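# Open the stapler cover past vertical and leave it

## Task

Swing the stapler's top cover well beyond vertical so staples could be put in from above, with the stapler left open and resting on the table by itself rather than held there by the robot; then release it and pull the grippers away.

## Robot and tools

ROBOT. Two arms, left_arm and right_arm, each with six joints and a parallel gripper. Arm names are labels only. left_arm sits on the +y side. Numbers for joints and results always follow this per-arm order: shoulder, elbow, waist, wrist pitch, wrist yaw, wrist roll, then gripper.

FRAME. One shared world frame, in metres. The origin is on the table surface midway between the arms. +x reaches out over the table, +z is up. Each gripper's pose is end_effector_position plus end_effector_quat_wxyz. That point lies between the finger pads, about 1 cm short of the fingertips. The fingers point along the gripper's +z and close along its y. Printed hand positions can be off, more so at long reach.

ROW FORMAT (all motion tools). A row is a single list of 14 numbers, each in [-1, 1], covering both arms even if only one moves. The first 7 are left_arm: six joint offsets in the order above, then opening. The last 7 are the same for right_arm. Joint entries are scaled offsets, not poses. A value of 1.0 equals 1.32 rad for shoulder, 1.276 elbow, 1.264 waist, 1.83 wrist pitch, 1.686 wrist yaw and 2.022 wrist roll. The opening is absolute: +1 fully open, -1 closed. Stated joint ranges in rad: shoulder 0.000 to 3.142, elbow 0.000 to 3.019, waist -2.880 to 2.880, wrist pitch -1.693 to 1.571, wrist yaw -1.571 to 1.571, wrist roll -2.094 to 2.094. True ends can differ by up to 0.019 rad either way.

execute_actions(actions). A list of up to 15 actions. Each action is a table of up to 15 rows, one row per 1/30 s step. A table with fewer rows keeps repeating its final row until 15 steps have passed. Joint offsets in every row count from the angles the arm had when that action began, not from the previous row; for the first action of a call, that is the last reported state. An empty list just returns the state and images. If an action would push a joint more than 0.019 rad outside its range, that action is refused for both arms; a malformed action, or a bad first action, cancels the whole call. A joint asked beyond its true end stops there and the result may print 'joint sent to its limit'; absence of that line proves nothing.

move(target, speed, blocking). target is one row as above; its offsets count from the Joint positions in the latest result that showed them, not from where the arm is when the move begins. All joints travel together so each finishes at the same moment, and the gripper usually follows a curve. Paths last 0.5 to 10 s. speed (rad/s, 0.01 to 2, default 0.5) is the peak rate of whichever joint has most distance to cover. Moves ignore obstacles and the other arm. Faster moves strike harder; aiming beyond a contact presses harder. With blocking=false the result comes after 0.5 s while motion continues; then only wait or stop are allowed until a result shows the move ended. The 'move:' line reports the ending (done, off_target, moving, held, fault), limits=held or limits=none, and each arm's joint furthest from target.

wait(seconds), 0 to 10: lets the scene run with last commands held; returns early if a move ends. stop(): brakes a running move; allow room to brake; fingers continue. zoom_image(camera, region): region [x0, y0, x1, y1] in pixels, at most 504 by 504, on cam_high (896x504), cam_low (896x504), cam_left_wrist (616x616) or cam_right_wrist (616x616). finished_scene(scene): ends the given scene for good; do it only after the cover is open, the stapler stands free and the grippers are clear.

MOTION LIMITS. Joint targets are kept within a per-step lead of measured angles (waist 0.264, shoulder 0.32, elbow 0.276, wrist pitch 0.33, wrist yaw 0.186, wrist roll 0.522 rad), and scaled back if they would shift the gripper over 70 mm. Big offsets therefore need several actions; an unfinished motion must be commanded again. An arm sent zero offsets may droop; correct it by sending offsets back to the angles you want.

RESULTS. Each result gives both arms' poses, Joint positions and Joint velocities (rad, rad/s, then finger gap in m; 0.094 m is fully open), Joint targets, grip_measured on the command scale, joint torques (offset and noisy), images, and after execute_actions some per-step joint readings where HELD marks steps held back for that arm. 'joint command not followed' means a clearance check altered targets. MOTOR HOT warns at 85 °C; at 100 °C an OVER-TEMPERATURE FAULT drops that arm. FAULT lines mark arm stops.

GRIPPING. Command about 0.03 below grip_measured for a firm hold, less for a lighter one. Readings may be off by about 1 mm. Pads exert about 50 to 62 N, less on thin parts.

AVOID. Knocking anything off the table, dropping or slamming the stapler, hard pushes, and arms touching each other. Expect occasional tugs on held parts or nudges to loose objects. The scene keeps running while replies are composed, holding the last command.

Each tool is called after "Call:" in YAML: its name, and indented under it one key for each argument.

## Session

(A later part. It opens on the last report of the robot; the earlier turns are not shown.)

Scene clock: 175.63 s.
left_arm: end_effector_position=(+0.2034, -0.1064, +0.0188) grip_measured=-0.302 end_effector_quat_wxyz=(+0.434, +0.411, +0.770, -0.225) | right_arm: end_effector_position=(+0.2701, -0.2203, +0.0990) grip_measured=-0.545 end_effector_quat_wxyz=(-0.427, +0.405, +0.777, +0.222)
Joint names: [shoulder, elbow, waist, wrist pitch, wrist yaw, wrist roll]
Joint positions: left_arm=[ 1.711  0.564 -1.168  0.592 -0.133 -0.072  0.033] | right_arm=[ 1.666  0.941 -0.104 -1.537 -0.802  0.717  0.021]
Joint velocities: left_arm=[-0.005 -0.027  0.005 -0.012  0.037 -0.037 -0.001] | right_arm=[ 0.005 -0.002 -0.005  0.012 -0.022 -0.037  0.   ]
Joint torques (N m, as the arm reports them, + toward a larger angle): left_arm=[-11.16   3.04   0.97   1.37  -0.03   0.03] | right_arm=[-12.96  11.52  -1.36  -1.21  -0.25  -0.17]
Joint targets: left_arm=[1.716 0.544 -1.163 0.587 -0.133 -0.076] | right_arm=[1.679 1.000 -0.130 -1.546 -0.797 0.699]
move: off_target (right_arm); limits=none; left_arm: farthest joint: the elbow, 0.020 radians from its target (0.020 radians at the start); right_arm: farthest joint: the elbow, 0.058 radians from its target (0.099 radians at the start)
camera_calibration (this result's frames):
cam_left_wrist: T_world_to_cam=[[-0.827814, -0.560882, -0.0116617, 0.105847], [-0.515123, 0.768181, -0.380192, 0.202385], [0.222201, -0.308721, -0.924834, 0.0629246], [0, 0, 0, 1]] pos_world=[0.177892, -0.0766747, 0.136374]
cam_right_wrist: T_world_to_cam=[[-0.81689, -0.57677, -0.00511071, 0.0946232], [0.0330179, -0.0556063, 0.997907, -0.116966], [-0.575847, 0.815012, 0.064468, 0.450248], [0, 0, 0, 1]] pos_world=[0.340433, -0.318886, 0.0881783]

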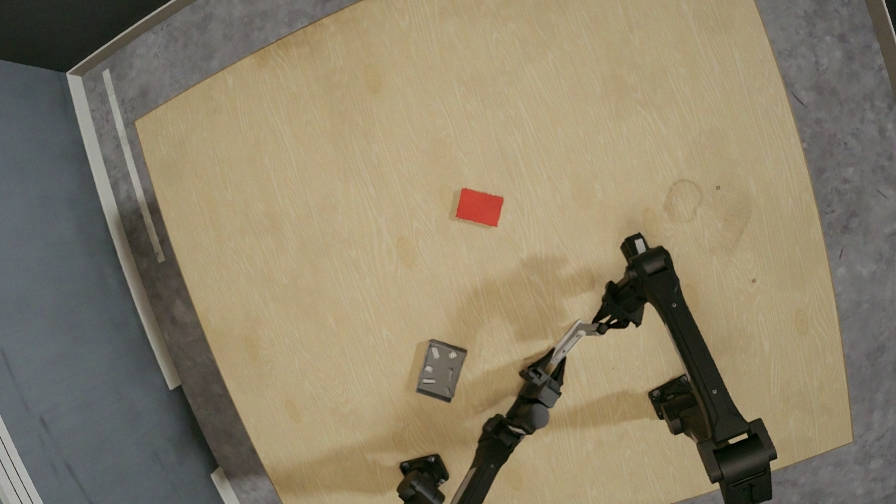

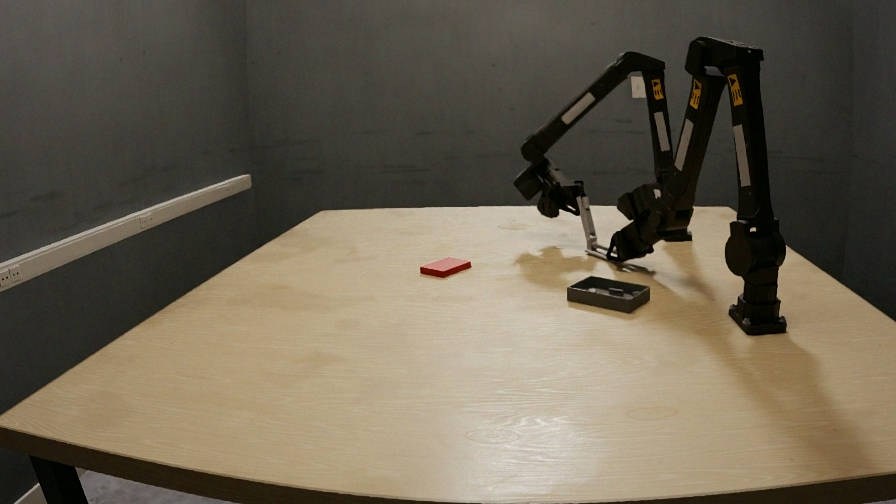

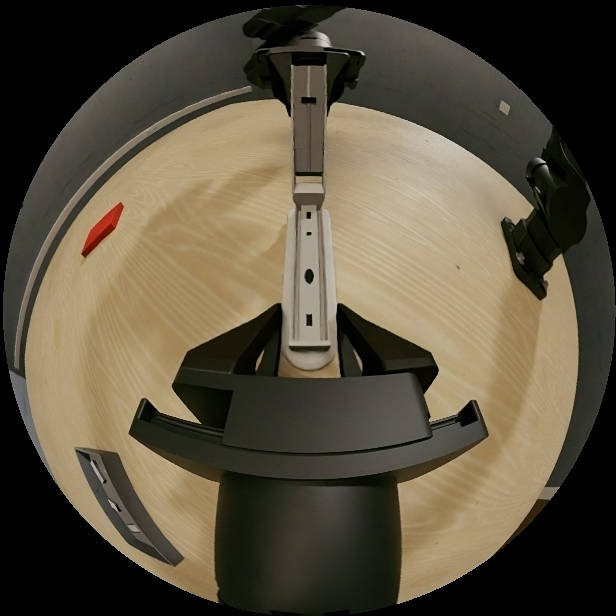

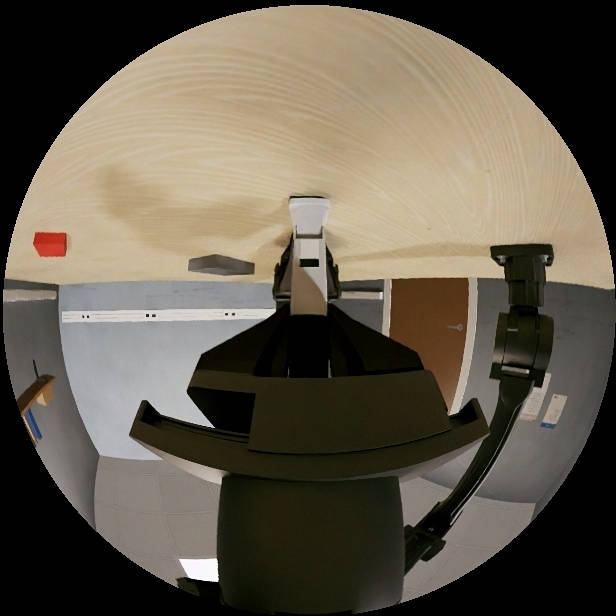

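Call:
move:
  target: [0.004,-0.0157,0.004,-0.0055,0.0,0.0,-0.335, -0.0263,0.0118,-0.0404,0.0464,0.0515,0.0337,-0.557]
  speed: 0.05

Scene clock: 186.87 s.
left_arm: end_effector_position=(+0.2034, -0.1065, +0.0189) grip_measured=-0.302 end_effector_quat_wxyz=(+0.434, +0.410, +0.770, -0.225) | right_arm: end_effector_position=(+0.2782, -0.2333, +0.0862) grip_measured=-0.541 end_effector_quat_wxyz=(-0.394, +0.418, +0.794, +0.201)
Joint names: [shoulder, elbow, waist, wrist pitch, wrist yaw, wrist roll]
Joint positions: left_arm=[ 1.711  0.564 -1.168  0.592 -0.133 -0.072  0.033] | right_arm=[ 1.656  0.94  -0.119 -1.468 -0.731  0.771  0.022]
Joint velocities: left_arm=[-0.005 -0.002  0.005 -0.002 -0.051  0.007 -0.   ] | right_arm=[-0.024 -0.007 -0.015 -0.002  0.051 -0.007 -0.   ]
Joint torques (N m, as the arm reports them, + toward a larger angle): left_arm=[-11.39   3.06   0.87   1.14  -0.06   0.06] | right_arm=[-16.4    8.    -2.23  -0.22   0.24   0.2 ]
Joint targets: left_arm=[1.716 0.544 -1.163 0.582 -0.134 -0.072] | right_arm=[1.631 0.957 -0.155 -1.453 -0.715 0.786]
move: off_target (right_arm); limits=none; left_arm: farthest joint: the elbow, 0.020 radians from its target (0.020 radians at the start); right_arm: farthest joint: the waist, 0.036 radians from its target (0.051 radians at the start)
camera_calibration (this result's frames):
cam_left_wrist: T_world_to_cam=[[-0.827812, -0.560886, -0.0116045, 0.105838], [-0.51506, 0.76805, -0.380541, 0.20244], [0.222353, -0.30904, -0.924691, 0.062912], [0, 0, 0, 1]] pos_world=[0.177894, -0.0766786, 0.136439]
cam_right_wrist: T_world_to_cam=[[-0.818816, -0.574047, 0.00329311, 0.0941507], [-0.0114639, 0.0220869, 0.99969, -0.0748434], [-0.573942, 0.818524, -0.0246659, 0.474258], [0, 0, 0, 1]] pos_world=[0.348431, -0.332492, 0.0862082]

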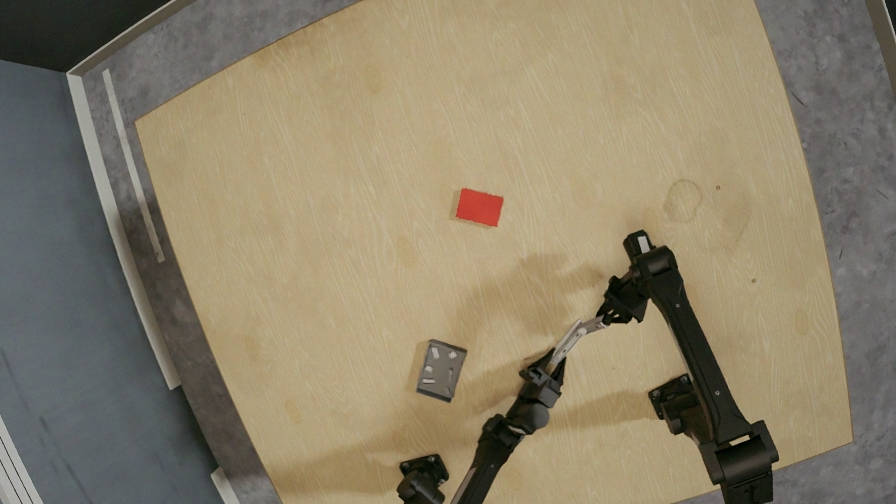

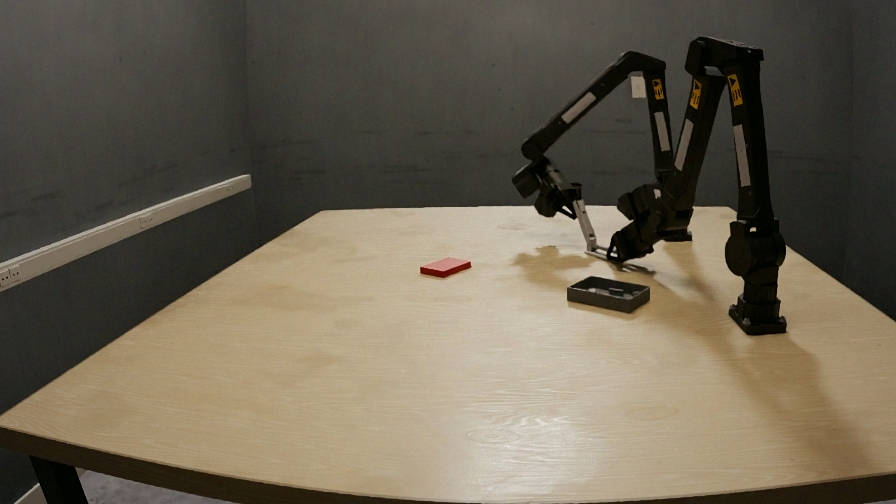

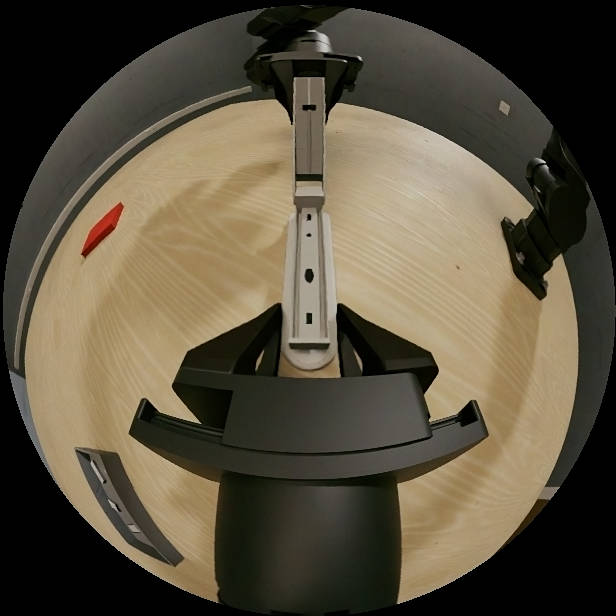

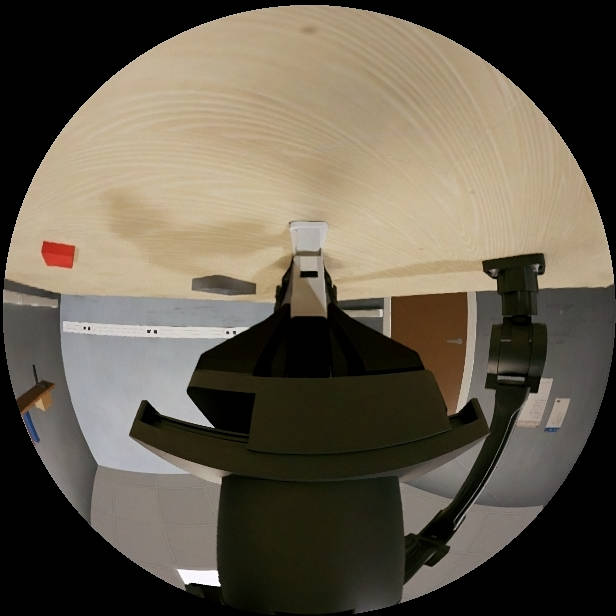

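Call:
execute_actions:
  actions:
    - [[0.004,-0.0157,0.004,-0.0055,0.0,0.0,-0.335, 0.0,0.0118,0.0,0.0,0.0,0.0,-0.557]]
    - [[0.004,-0.0157,0.004,-0.0055,0.0,0.0,-0.335, 0.0,0.0118,0.0,0.0,0.0,0.0,0.3]]
    - [[0.004,-0.0157,0.004,-0.0055,0.0,0.0,-0.335, 0.0,0.0118,0.0,0.0,0.0,0.0,0.3]]

Call:
zoom_image:
  camera: "cam_low"
  region: [500, 150, 700, 290]

Scene clock: 191.90 s.
left_arm: end_effector_position=(+0.2028, -0.1051, +0.0178) grip_measured=-0.302 end_effector_quat_wxyz=(+0.433, +0.411, +0.770, -0.225) | right_arm: end_effector_position=(+0.2777, -0.2314, +0.0865) grip_measured=+0.298 end_effector_quat_wxyz=(-0.394, +0.416, +0.794, +0.201)
Joint names: [shoulder, elbow, waist, wrist pitch, wrist yaw, wrist roll]
Joint positions: left_arm=[ 1.711  0.561 -1.168  0.592 -0.133 -0.072  0.033] | right_arm=[ 1.656  0.94  -0.114 -1.468 -0.733  0.771  0.061]
Joint velocities: left_arm=[-0.005  0.007 -0.024 -0.007 -0.051 -0.007  0.   ] | right_arm=[-0.005 -0.002 -0.024 -0.007 -0.037  0.051 -0.   ]
Joint torques (N m, as the arm reports them, + toward a larger angle): left_arm=[-11.3    3.     0.96   1.22  -0.06   0.09] | right_arm=[-13.97   7.86   0.67  -0.77  -0.46   0.03]
Joint targets: left_arm=[1.716 0.541 -1.163 0.582 -0.133 -0.072] | right_arm=[1.656 0.955 -0.114 -1.468 -0.733 0.771]
Step readings (joint positions; steps 1 to 15: 1st action; 16 to 30: 2nd action; 31 to 45: 3rd action):
0: left_arm=[1.711 0.564 -1.168 0.592 -0.133 -0.072] | right_arm=[1.656 0.940 -0.120 -1.468 -0.731 0.771]
1: left_arm=[1.711 0.564 -1.168 0.592 -0.133 -0.072] | right_arm=[1.656 0.940 -0.119 -1.468 -0.733 0.771]
2: left_arm=[1.711 0.564 -1.168 0.592 -0.133 -0.072] | right_arm=[1.656 0.940 -0.117 -1.468 -0.733 0.771]
4: left_arm=[1.711 0.564 -1.168 0.592 -0.133 -0.072] | right_arm=[1.656 0.940 -0.114 -1.468 -0.733 0.771]
8: left_arm=[1.711 0.564 -1.168 0.592 -0.133 -0.072] | right_arm=[1.656 0.940 -0.114 -1.468 -0.733 0.771]
15: left_arm=[1.711 0.564 -1.168 0.592 -0.133 -0.072] | right_arm=[1.656 0.940 -0.114 -1.468 -0.733 0.771]
16: left_arm=[1.711 0.564 -1.168 0.592 -0.133 -0.072] | right_arm=[1.656 0.940 -0.114 -1.468 -0.733 0.771]
17: left_arm=[1.711 0.562 -1.168 0.592 -0.133 -0.072] | right_arm=[1.656 0.940 -0.114 -1.468 -0.733 0.771]
19: left_arm=[1.711 0.561 -1.168 0.592 -0.133 -0.072] | right_arm=[1.656 0.940 -0.114 -1.468 -0.733 0.771]
23: left_arm=[1.711 0.561 -1.168 0.592 -0.133 -0.072] | right_arm=[1.656 0.940 -0.114 -1.468 -0.733 0.771]
30: left_arm=[1.711 0.561 -1.168 0.592 -0.133 -0.072] | right_arm=[1.656 0.940 -0.114 -1.468 -0.733 0.771]
31: left_arm=[1.711 0.561 -1.168 0.592 -0.133 -0.072] | right_arm=[1.656 0.940 -0.114 -1.468 -0.733 0.771]
32: left_arm=[1.711 0.561 -1.168 0.592 -0.133 -0.072] | right_arm=[1.656 0.940 -0.114 -1.468 -0.733 0.771]
34: left_arm=[1.711 0.561 -1.168 0.592 -0.133 -0.072] | right_arm=[1.656 0.940 -0.114 -1.468 -0.733 0.771]
38: left_arm=[1.711 0.561 -1.168 0.592 -0.133 -0.072] | right_arm=[1.656 0.940 -0.114 -1.468 -0.733 0.771]
45: Joint positions above
camera_calibration (this result's frames):
cam_left_wrist: T_world_to_cam=[[-0.827827, -0.560854, -0.0120618, 0.106058], [-0.515558, 0.769095, -0.377747, 0.200845], [0.221138, -0.306491, -0.92583, 0.062966], [0, 0, 0, 1]] pos_world=[0.177421, -0.0756868, 0.135444]
cam_right_wrist: T_world_to_cam=[[-0.816625, -0.577164, 0.00211789, 0.0935802], [-0.011445, 0.0198619, 0.999737, -0.0756661], [-0.577055, 0.816387, -0.0228254, 0.47263], [0, 0, 0, 1]] pos_world=[0.348287, -0.330335, 0.086236]

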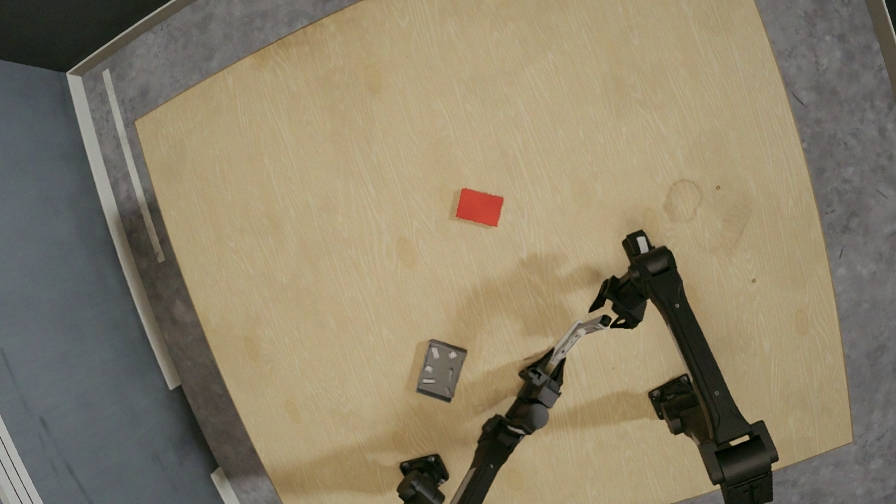

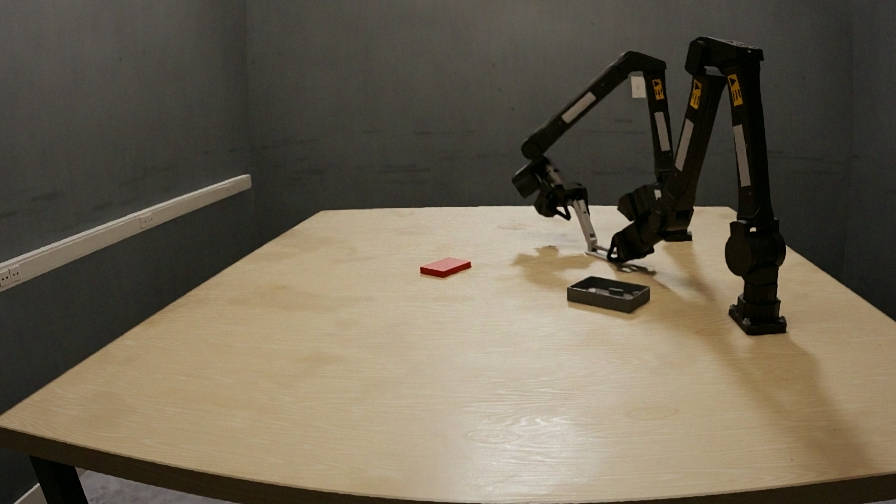

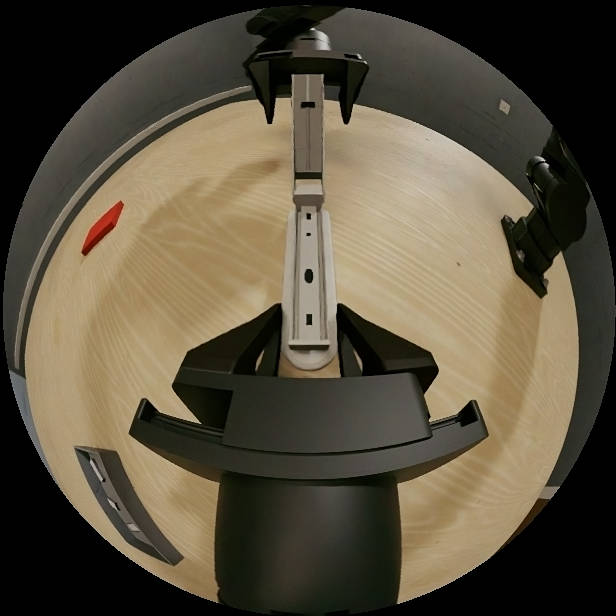

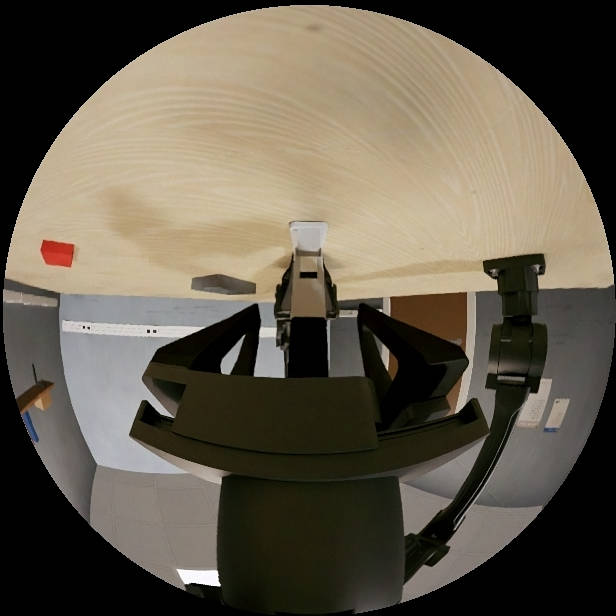

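Region (500, 150, 700, 290) of cam_low's 896x504 image, scaled by 2.520, with more detail than that image has; it fills the top 353 rows of this view, and the rest is white.

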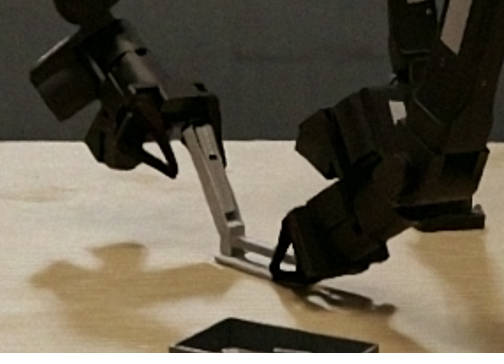

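Call:
move:
  target: [0.004,-0.010,0.004,-0.0055,0.0,0.0,-0.335, -0.16,0.0157,0.0,0.0,0.0,0.0,0.3]
  speed: 0.25

Scene clock: 198.97 s.
left_arm: end_effector_position=(+0.2028, -0.1051, +0.0178) grip_measured=-0.302 end_effector_quat_wxyz=(+0.433, +0.411, +0.770, -0.225) | right_arm: end_effector_position=(+0.2809, -0.2312, +0.1436) grip_measured=+0.298 end_effector_quat_wxyz=(-0.312, +0.391, +0.830, +0.247)
Joint names: [shoulder, elbow, waist, wrist pitch, wrist yaw, wrist roll]
Joint positions: left_arm=[ 1.711  0.561 -1.168  0.592 -0.133 -0.072  0.033] | right_arm=[ 1.448  0.94  -0.114 -1.468 -0.733  0.771  0.061]
Joint velocities: left_arm=[ 0.005 -0.012 -0.005 -0.002  0.051  0.066 -0.001] | right_arm=[-0.015 -0.017 -0.015 -0.002 -0.022 -0.022 -0.   ]
Joint torques (N m, as the arm reports them, + toward a larger angle): left_arm=[-11.16   3.48   0.84   1.18  -0.06   0.08] | right_arm=[-11.99   9.77   0.66  -0.46  -0.51   0.01]
Joint targets: left_arm=[1.716 0.548 -1.163 0.582 -0.133 -0.072] | right_arm=[1.445 0.960 -0.114 -1.468 -0.733 0.771]
move: done; limits=none; left_arm: farthest joint: the elbow, 0.013 radians from its target (0.013 radians at the start); right_arm: farthest joint: the elbow, 0.020 radians from its target (0.020 radians at the start)
camera_calibration (this result's frames):
cam_left_wrist: T_world_to_cam=[[-0.827827, -0.560854, -0.0120618, 0.106058], [-0.515558, 0.769095, -0.377747, 0.200845], [0.221138, -0.306491, -0.92583, 0.062966], [0, 0, 0, 1]] pos_world=[0.177421, -0.0756868, 0.135444]
cam_right_wrist: T_world_to_cam=[[-0.798857, -0.576312, -0.172313, 0.116454], [-0.21771, 0.00997398, 0.975963, -0.0737371], [-0.560741, 0.817169, -0.133437, 0.487163], [0, 0, 0, 1]] pos_world=[0.350149, -0.330246, 0.157037]

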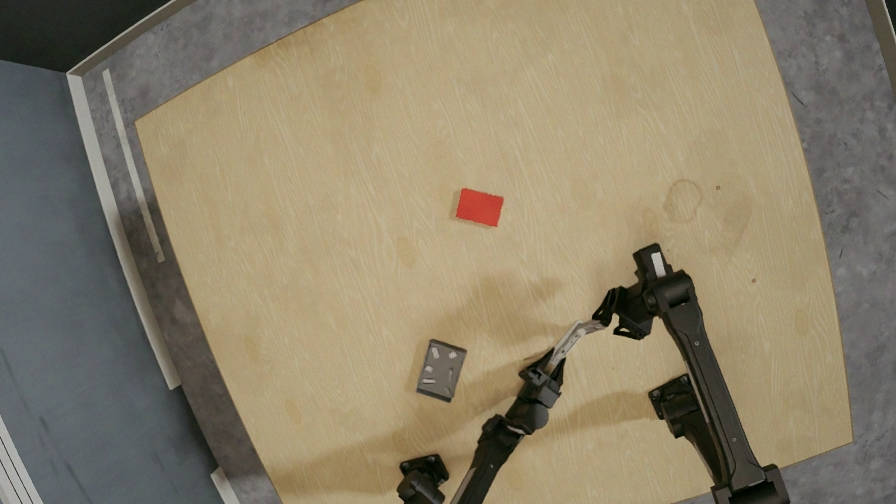

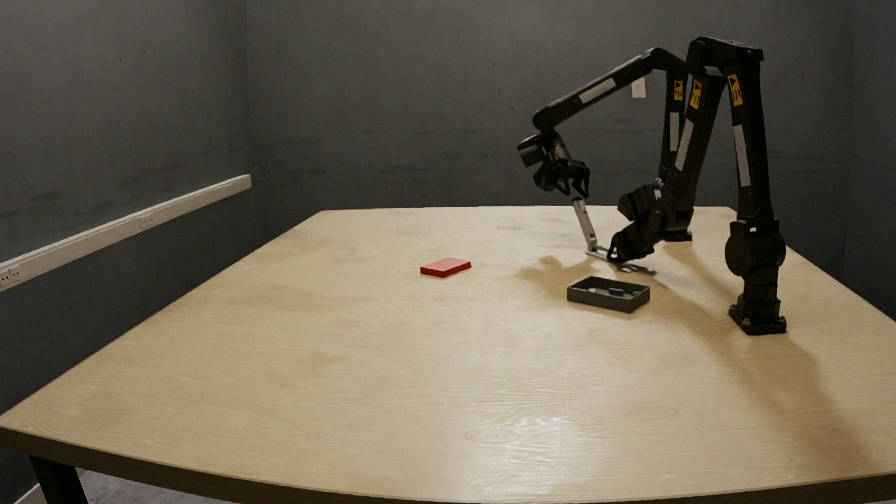

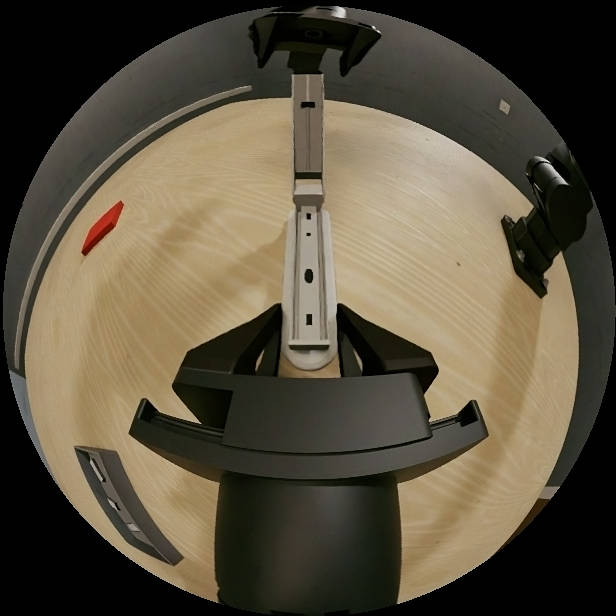

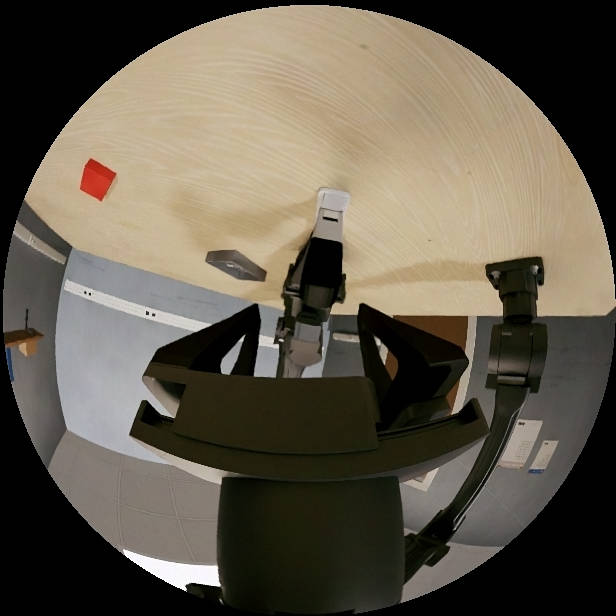

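Call:
move:
  target: [0.0,0.008,0.0,0.0,0.0,0.0,0.05, -0.12,0.0157,-0.28,0.0,0.0,0.0,0.3]
  speed: 0.4

Scene clock: 201.87 s.
left_arm: end_effector_position=(+0.2028, -0.1051, +0.0178) grip_measured=+0.048 end_effector_quat_wxyz=(+0.433, +0.411, +0.770, -0.225) | right_arm: end_effector_position=(+0.3026, -0.3387, +0.1851) grip_measured=+0.298 end_effector_quat_wxyz=(-0.196, +0.514, +0.772, +0.319)
Joint names: [shoulder, elbow, waist, wrist pitch, wrist yaw, wrist roll]
Joint positions: left_arm=[ 1.711  0.561 -1.168  0.592 -0.133 -0.072  0.049] | right_arm=[ 1.296  0.94  -0.468 -1.468 -0.733  0.771  0.061]
Joint velocities: left_arm=[-0.005 -0.002 -0.015 -0.002 -0.095 -0.037 -0.   ] | right_arm=[-0.015  0.007  0.005  0.007  0.037  0.022 -0.   ]
Joint torques (N m, as the arm reports them, + toward a larger angle): left_arm=[-11.88   5.14   0.54   1.51  -0.07   0.07] | right_arm=[-10.7   10.73   0.73  -0.16  -0.53   0.  ]
Joint targets: left_arm=[1.711 0.571 -1.168 0.592 -0.133 -0.072] | right_arm=[1.290 0.960 -0.468 -1.468 -0.733 0.771]
move: done; limits=none; left_arm: farthest joint: the elbow, 0.010 radians from its target (0.010 radians at the start); right_arm: farthest joint: the elbow, 0.020 radians from its target (0.020 radians at the start)
camera_calibration (this result's frames):
cam_left_wrist: T_world_to_cam=[[-0.827827, -0.560854, -0.0120618, 0.106058], [-0.515558, 0.769095, -0.377747, 0.200845], [0.221138, -0.306491, -0.92583, 0.062966], [0, 0, 0, 1]] pos_world=[0.177421, -0.0756868, 0.135444]
cam_right_wrist: T_world_to_cam=[[-0.915305, -0.274009, -0.295189, 0.239312], [-0.339071, 0.128686, 0.931918, -0.0233403], [-0.217367, 0.953079, -0.210696, 0.549156], [0, 0, 0, 1]] pos_world=[0.330498, -0.454812, 0.208098]

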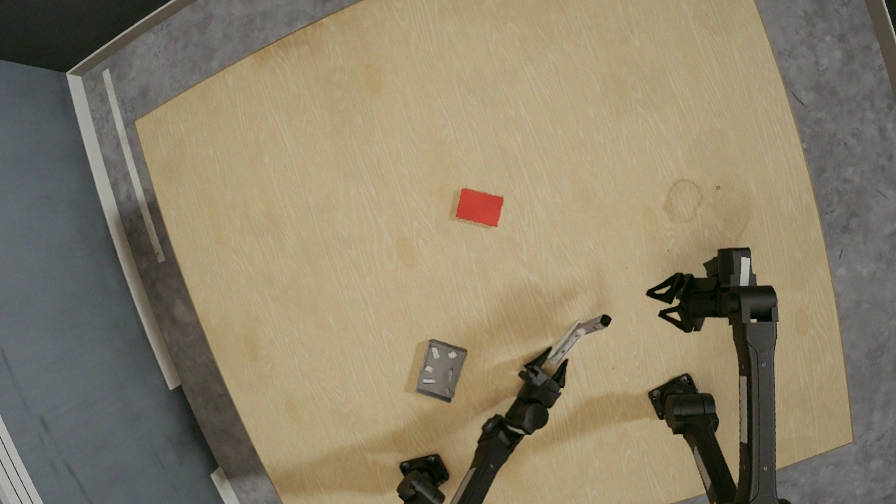

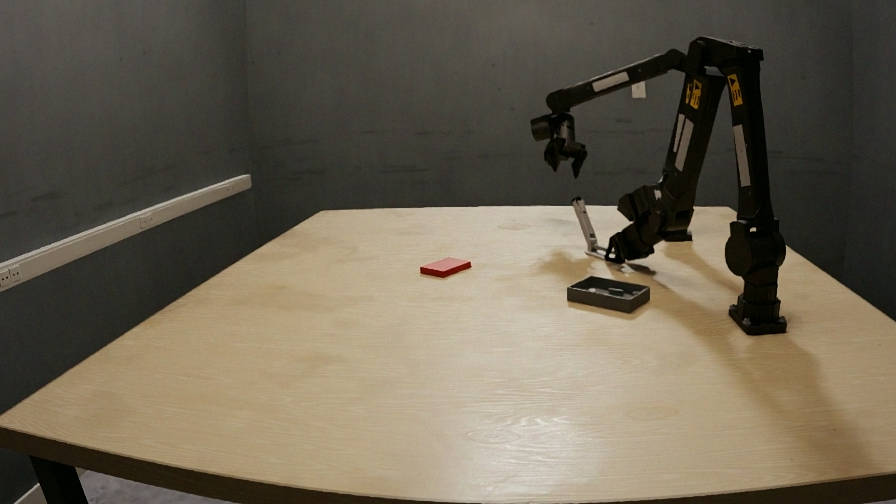

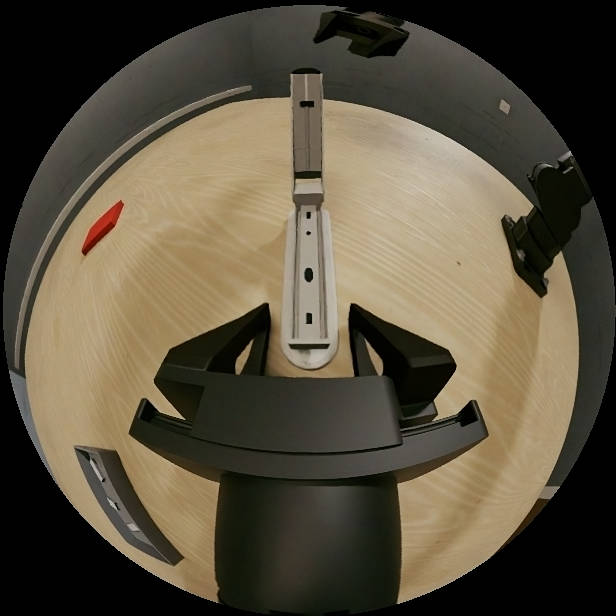

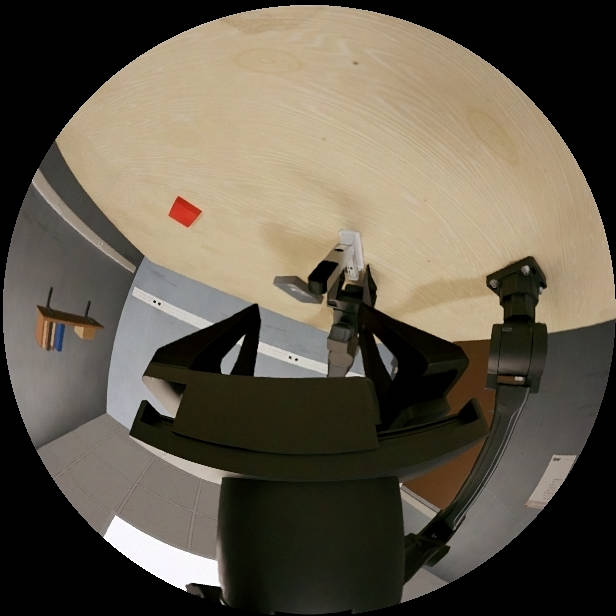

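Call:
move:
  target: [-0.36,-0.158,0.0,-0.0945,0.0,0.0,0.05, 0.0,0.0157,0.0,0.0,0.0,0.0,0.3]
  speed: 0.4

Scene clock: 207.07 s.
left_arm: end_effector_position=(+0.1699, -0.0363, +0.1128) grip_measured=+0.048 end_effector_quat_wxyz=(+0.472, +0.393, +0.747, -0.254) | right_arm: end_effector_position=(+0.3026, -0.3387, +0.1851) grip_measured=+0.298 end_effector_quat_wxyz=(-0.196, +0.514, +0.772, +0.319)
Joint names: [shoulder, elbow, waist, wrist pitch, wrist yaw, wrist roll]
Joint positions: left_arm=[ 1.24   0.366 -1.168  0.43  -0.133 -0.072  0.049] | right_arm=[ 1.296  0.94  -0.468 -1.468 -0.733  0.771  0.061]
Joint velocities: left_arm=[-0.005  0.007 -0.005  0.002  0.022 -0.022 -0.001] | right_arm=[-0.034 -0.022 -0.015  0.002  0.037  0.022 -0.   ]
Joint torques (N m, as the arm reports them, + toward a larger angle): left_arm=[-7.09  5.75  0.52  1.23 -0.04  0.07] | right_arm=[-10.27  10.72   0.69  -0.15  -0.53   0.  ]
Joint targets: left_arm=[1.236 0.359 -1.168 0.420 -0.133 -0.072] | right_arm=[1.296 0.960 -0.468 -1.468 -0.733 0.771]
move: done; limits=none; left_arm: farthest joint: the wrist pitch, 0.011 radians from its target (0.173 radians at the start); right_arm: farthest joint: the elbow, 0.020 radians from its target (0.020 radians at the start)
camera_calibration (this result's frames):
cam_left_wrist: T_world_to_cam=[[-0.827655, -0.561214, 0.00506932, 0.116657], [-0.494487, 0.724917, -0.479561, 0.173152], [0.265461, -0.399418, -0.877494, 0.162908], [0, 0, 0, 1]] pos_world=[0.138928, 0.00501654, 0.225396]
cam_right_wrist: T_world_to_cam=[[-0.915305, -0.274009, -0.295189, 0.239312], [-0.339071, 0.128686, 0.931918, -0.0233403], [-0.217367, 0.953079, -0.210696, 0.549156], [0, 0, 0, 1]] pos_world=[0.330498, -0.454812, 0.208098]

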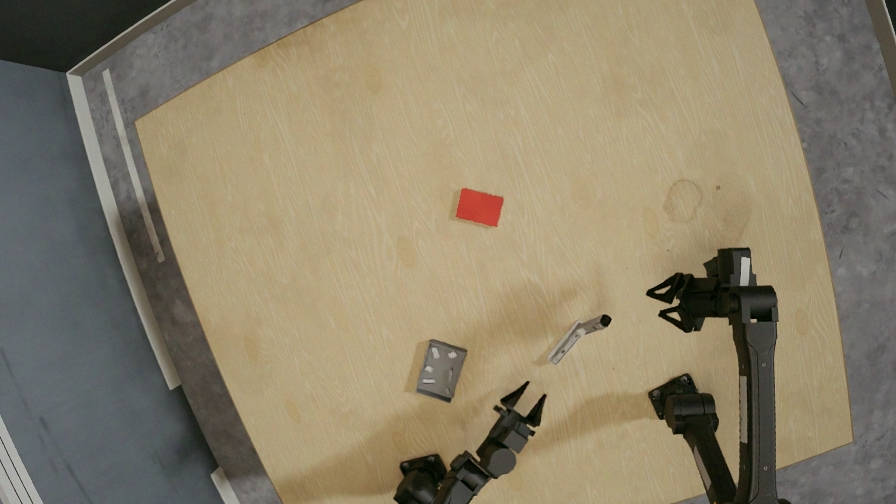

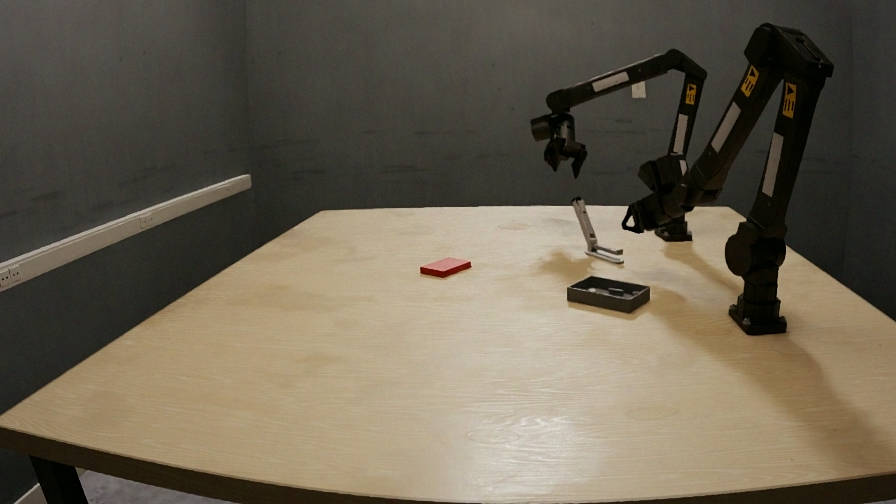

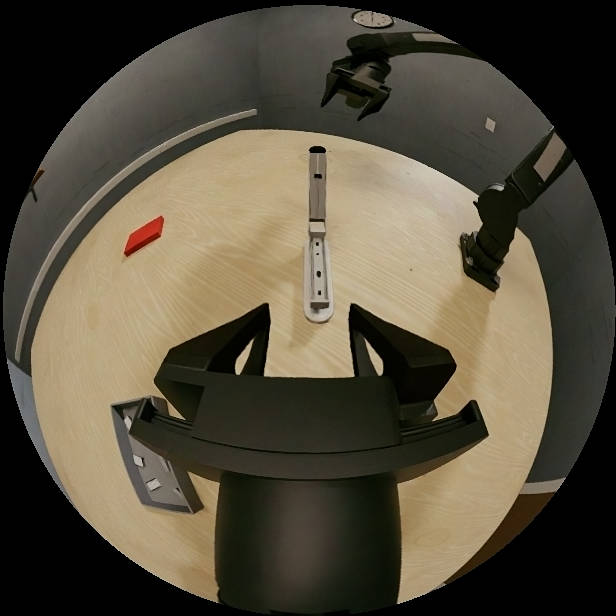

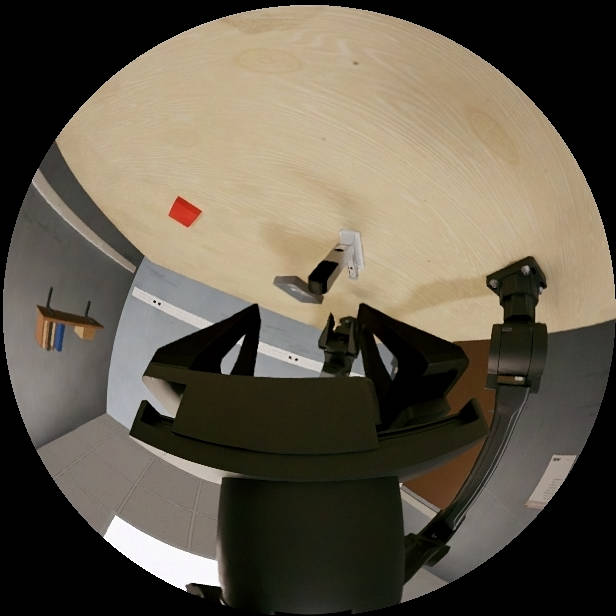

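The stapler is standing on the table with its cover well past upright, and both arms are clear of it.

Call:
finished_scene:
  scene: 2

The scene is finished: the task was done.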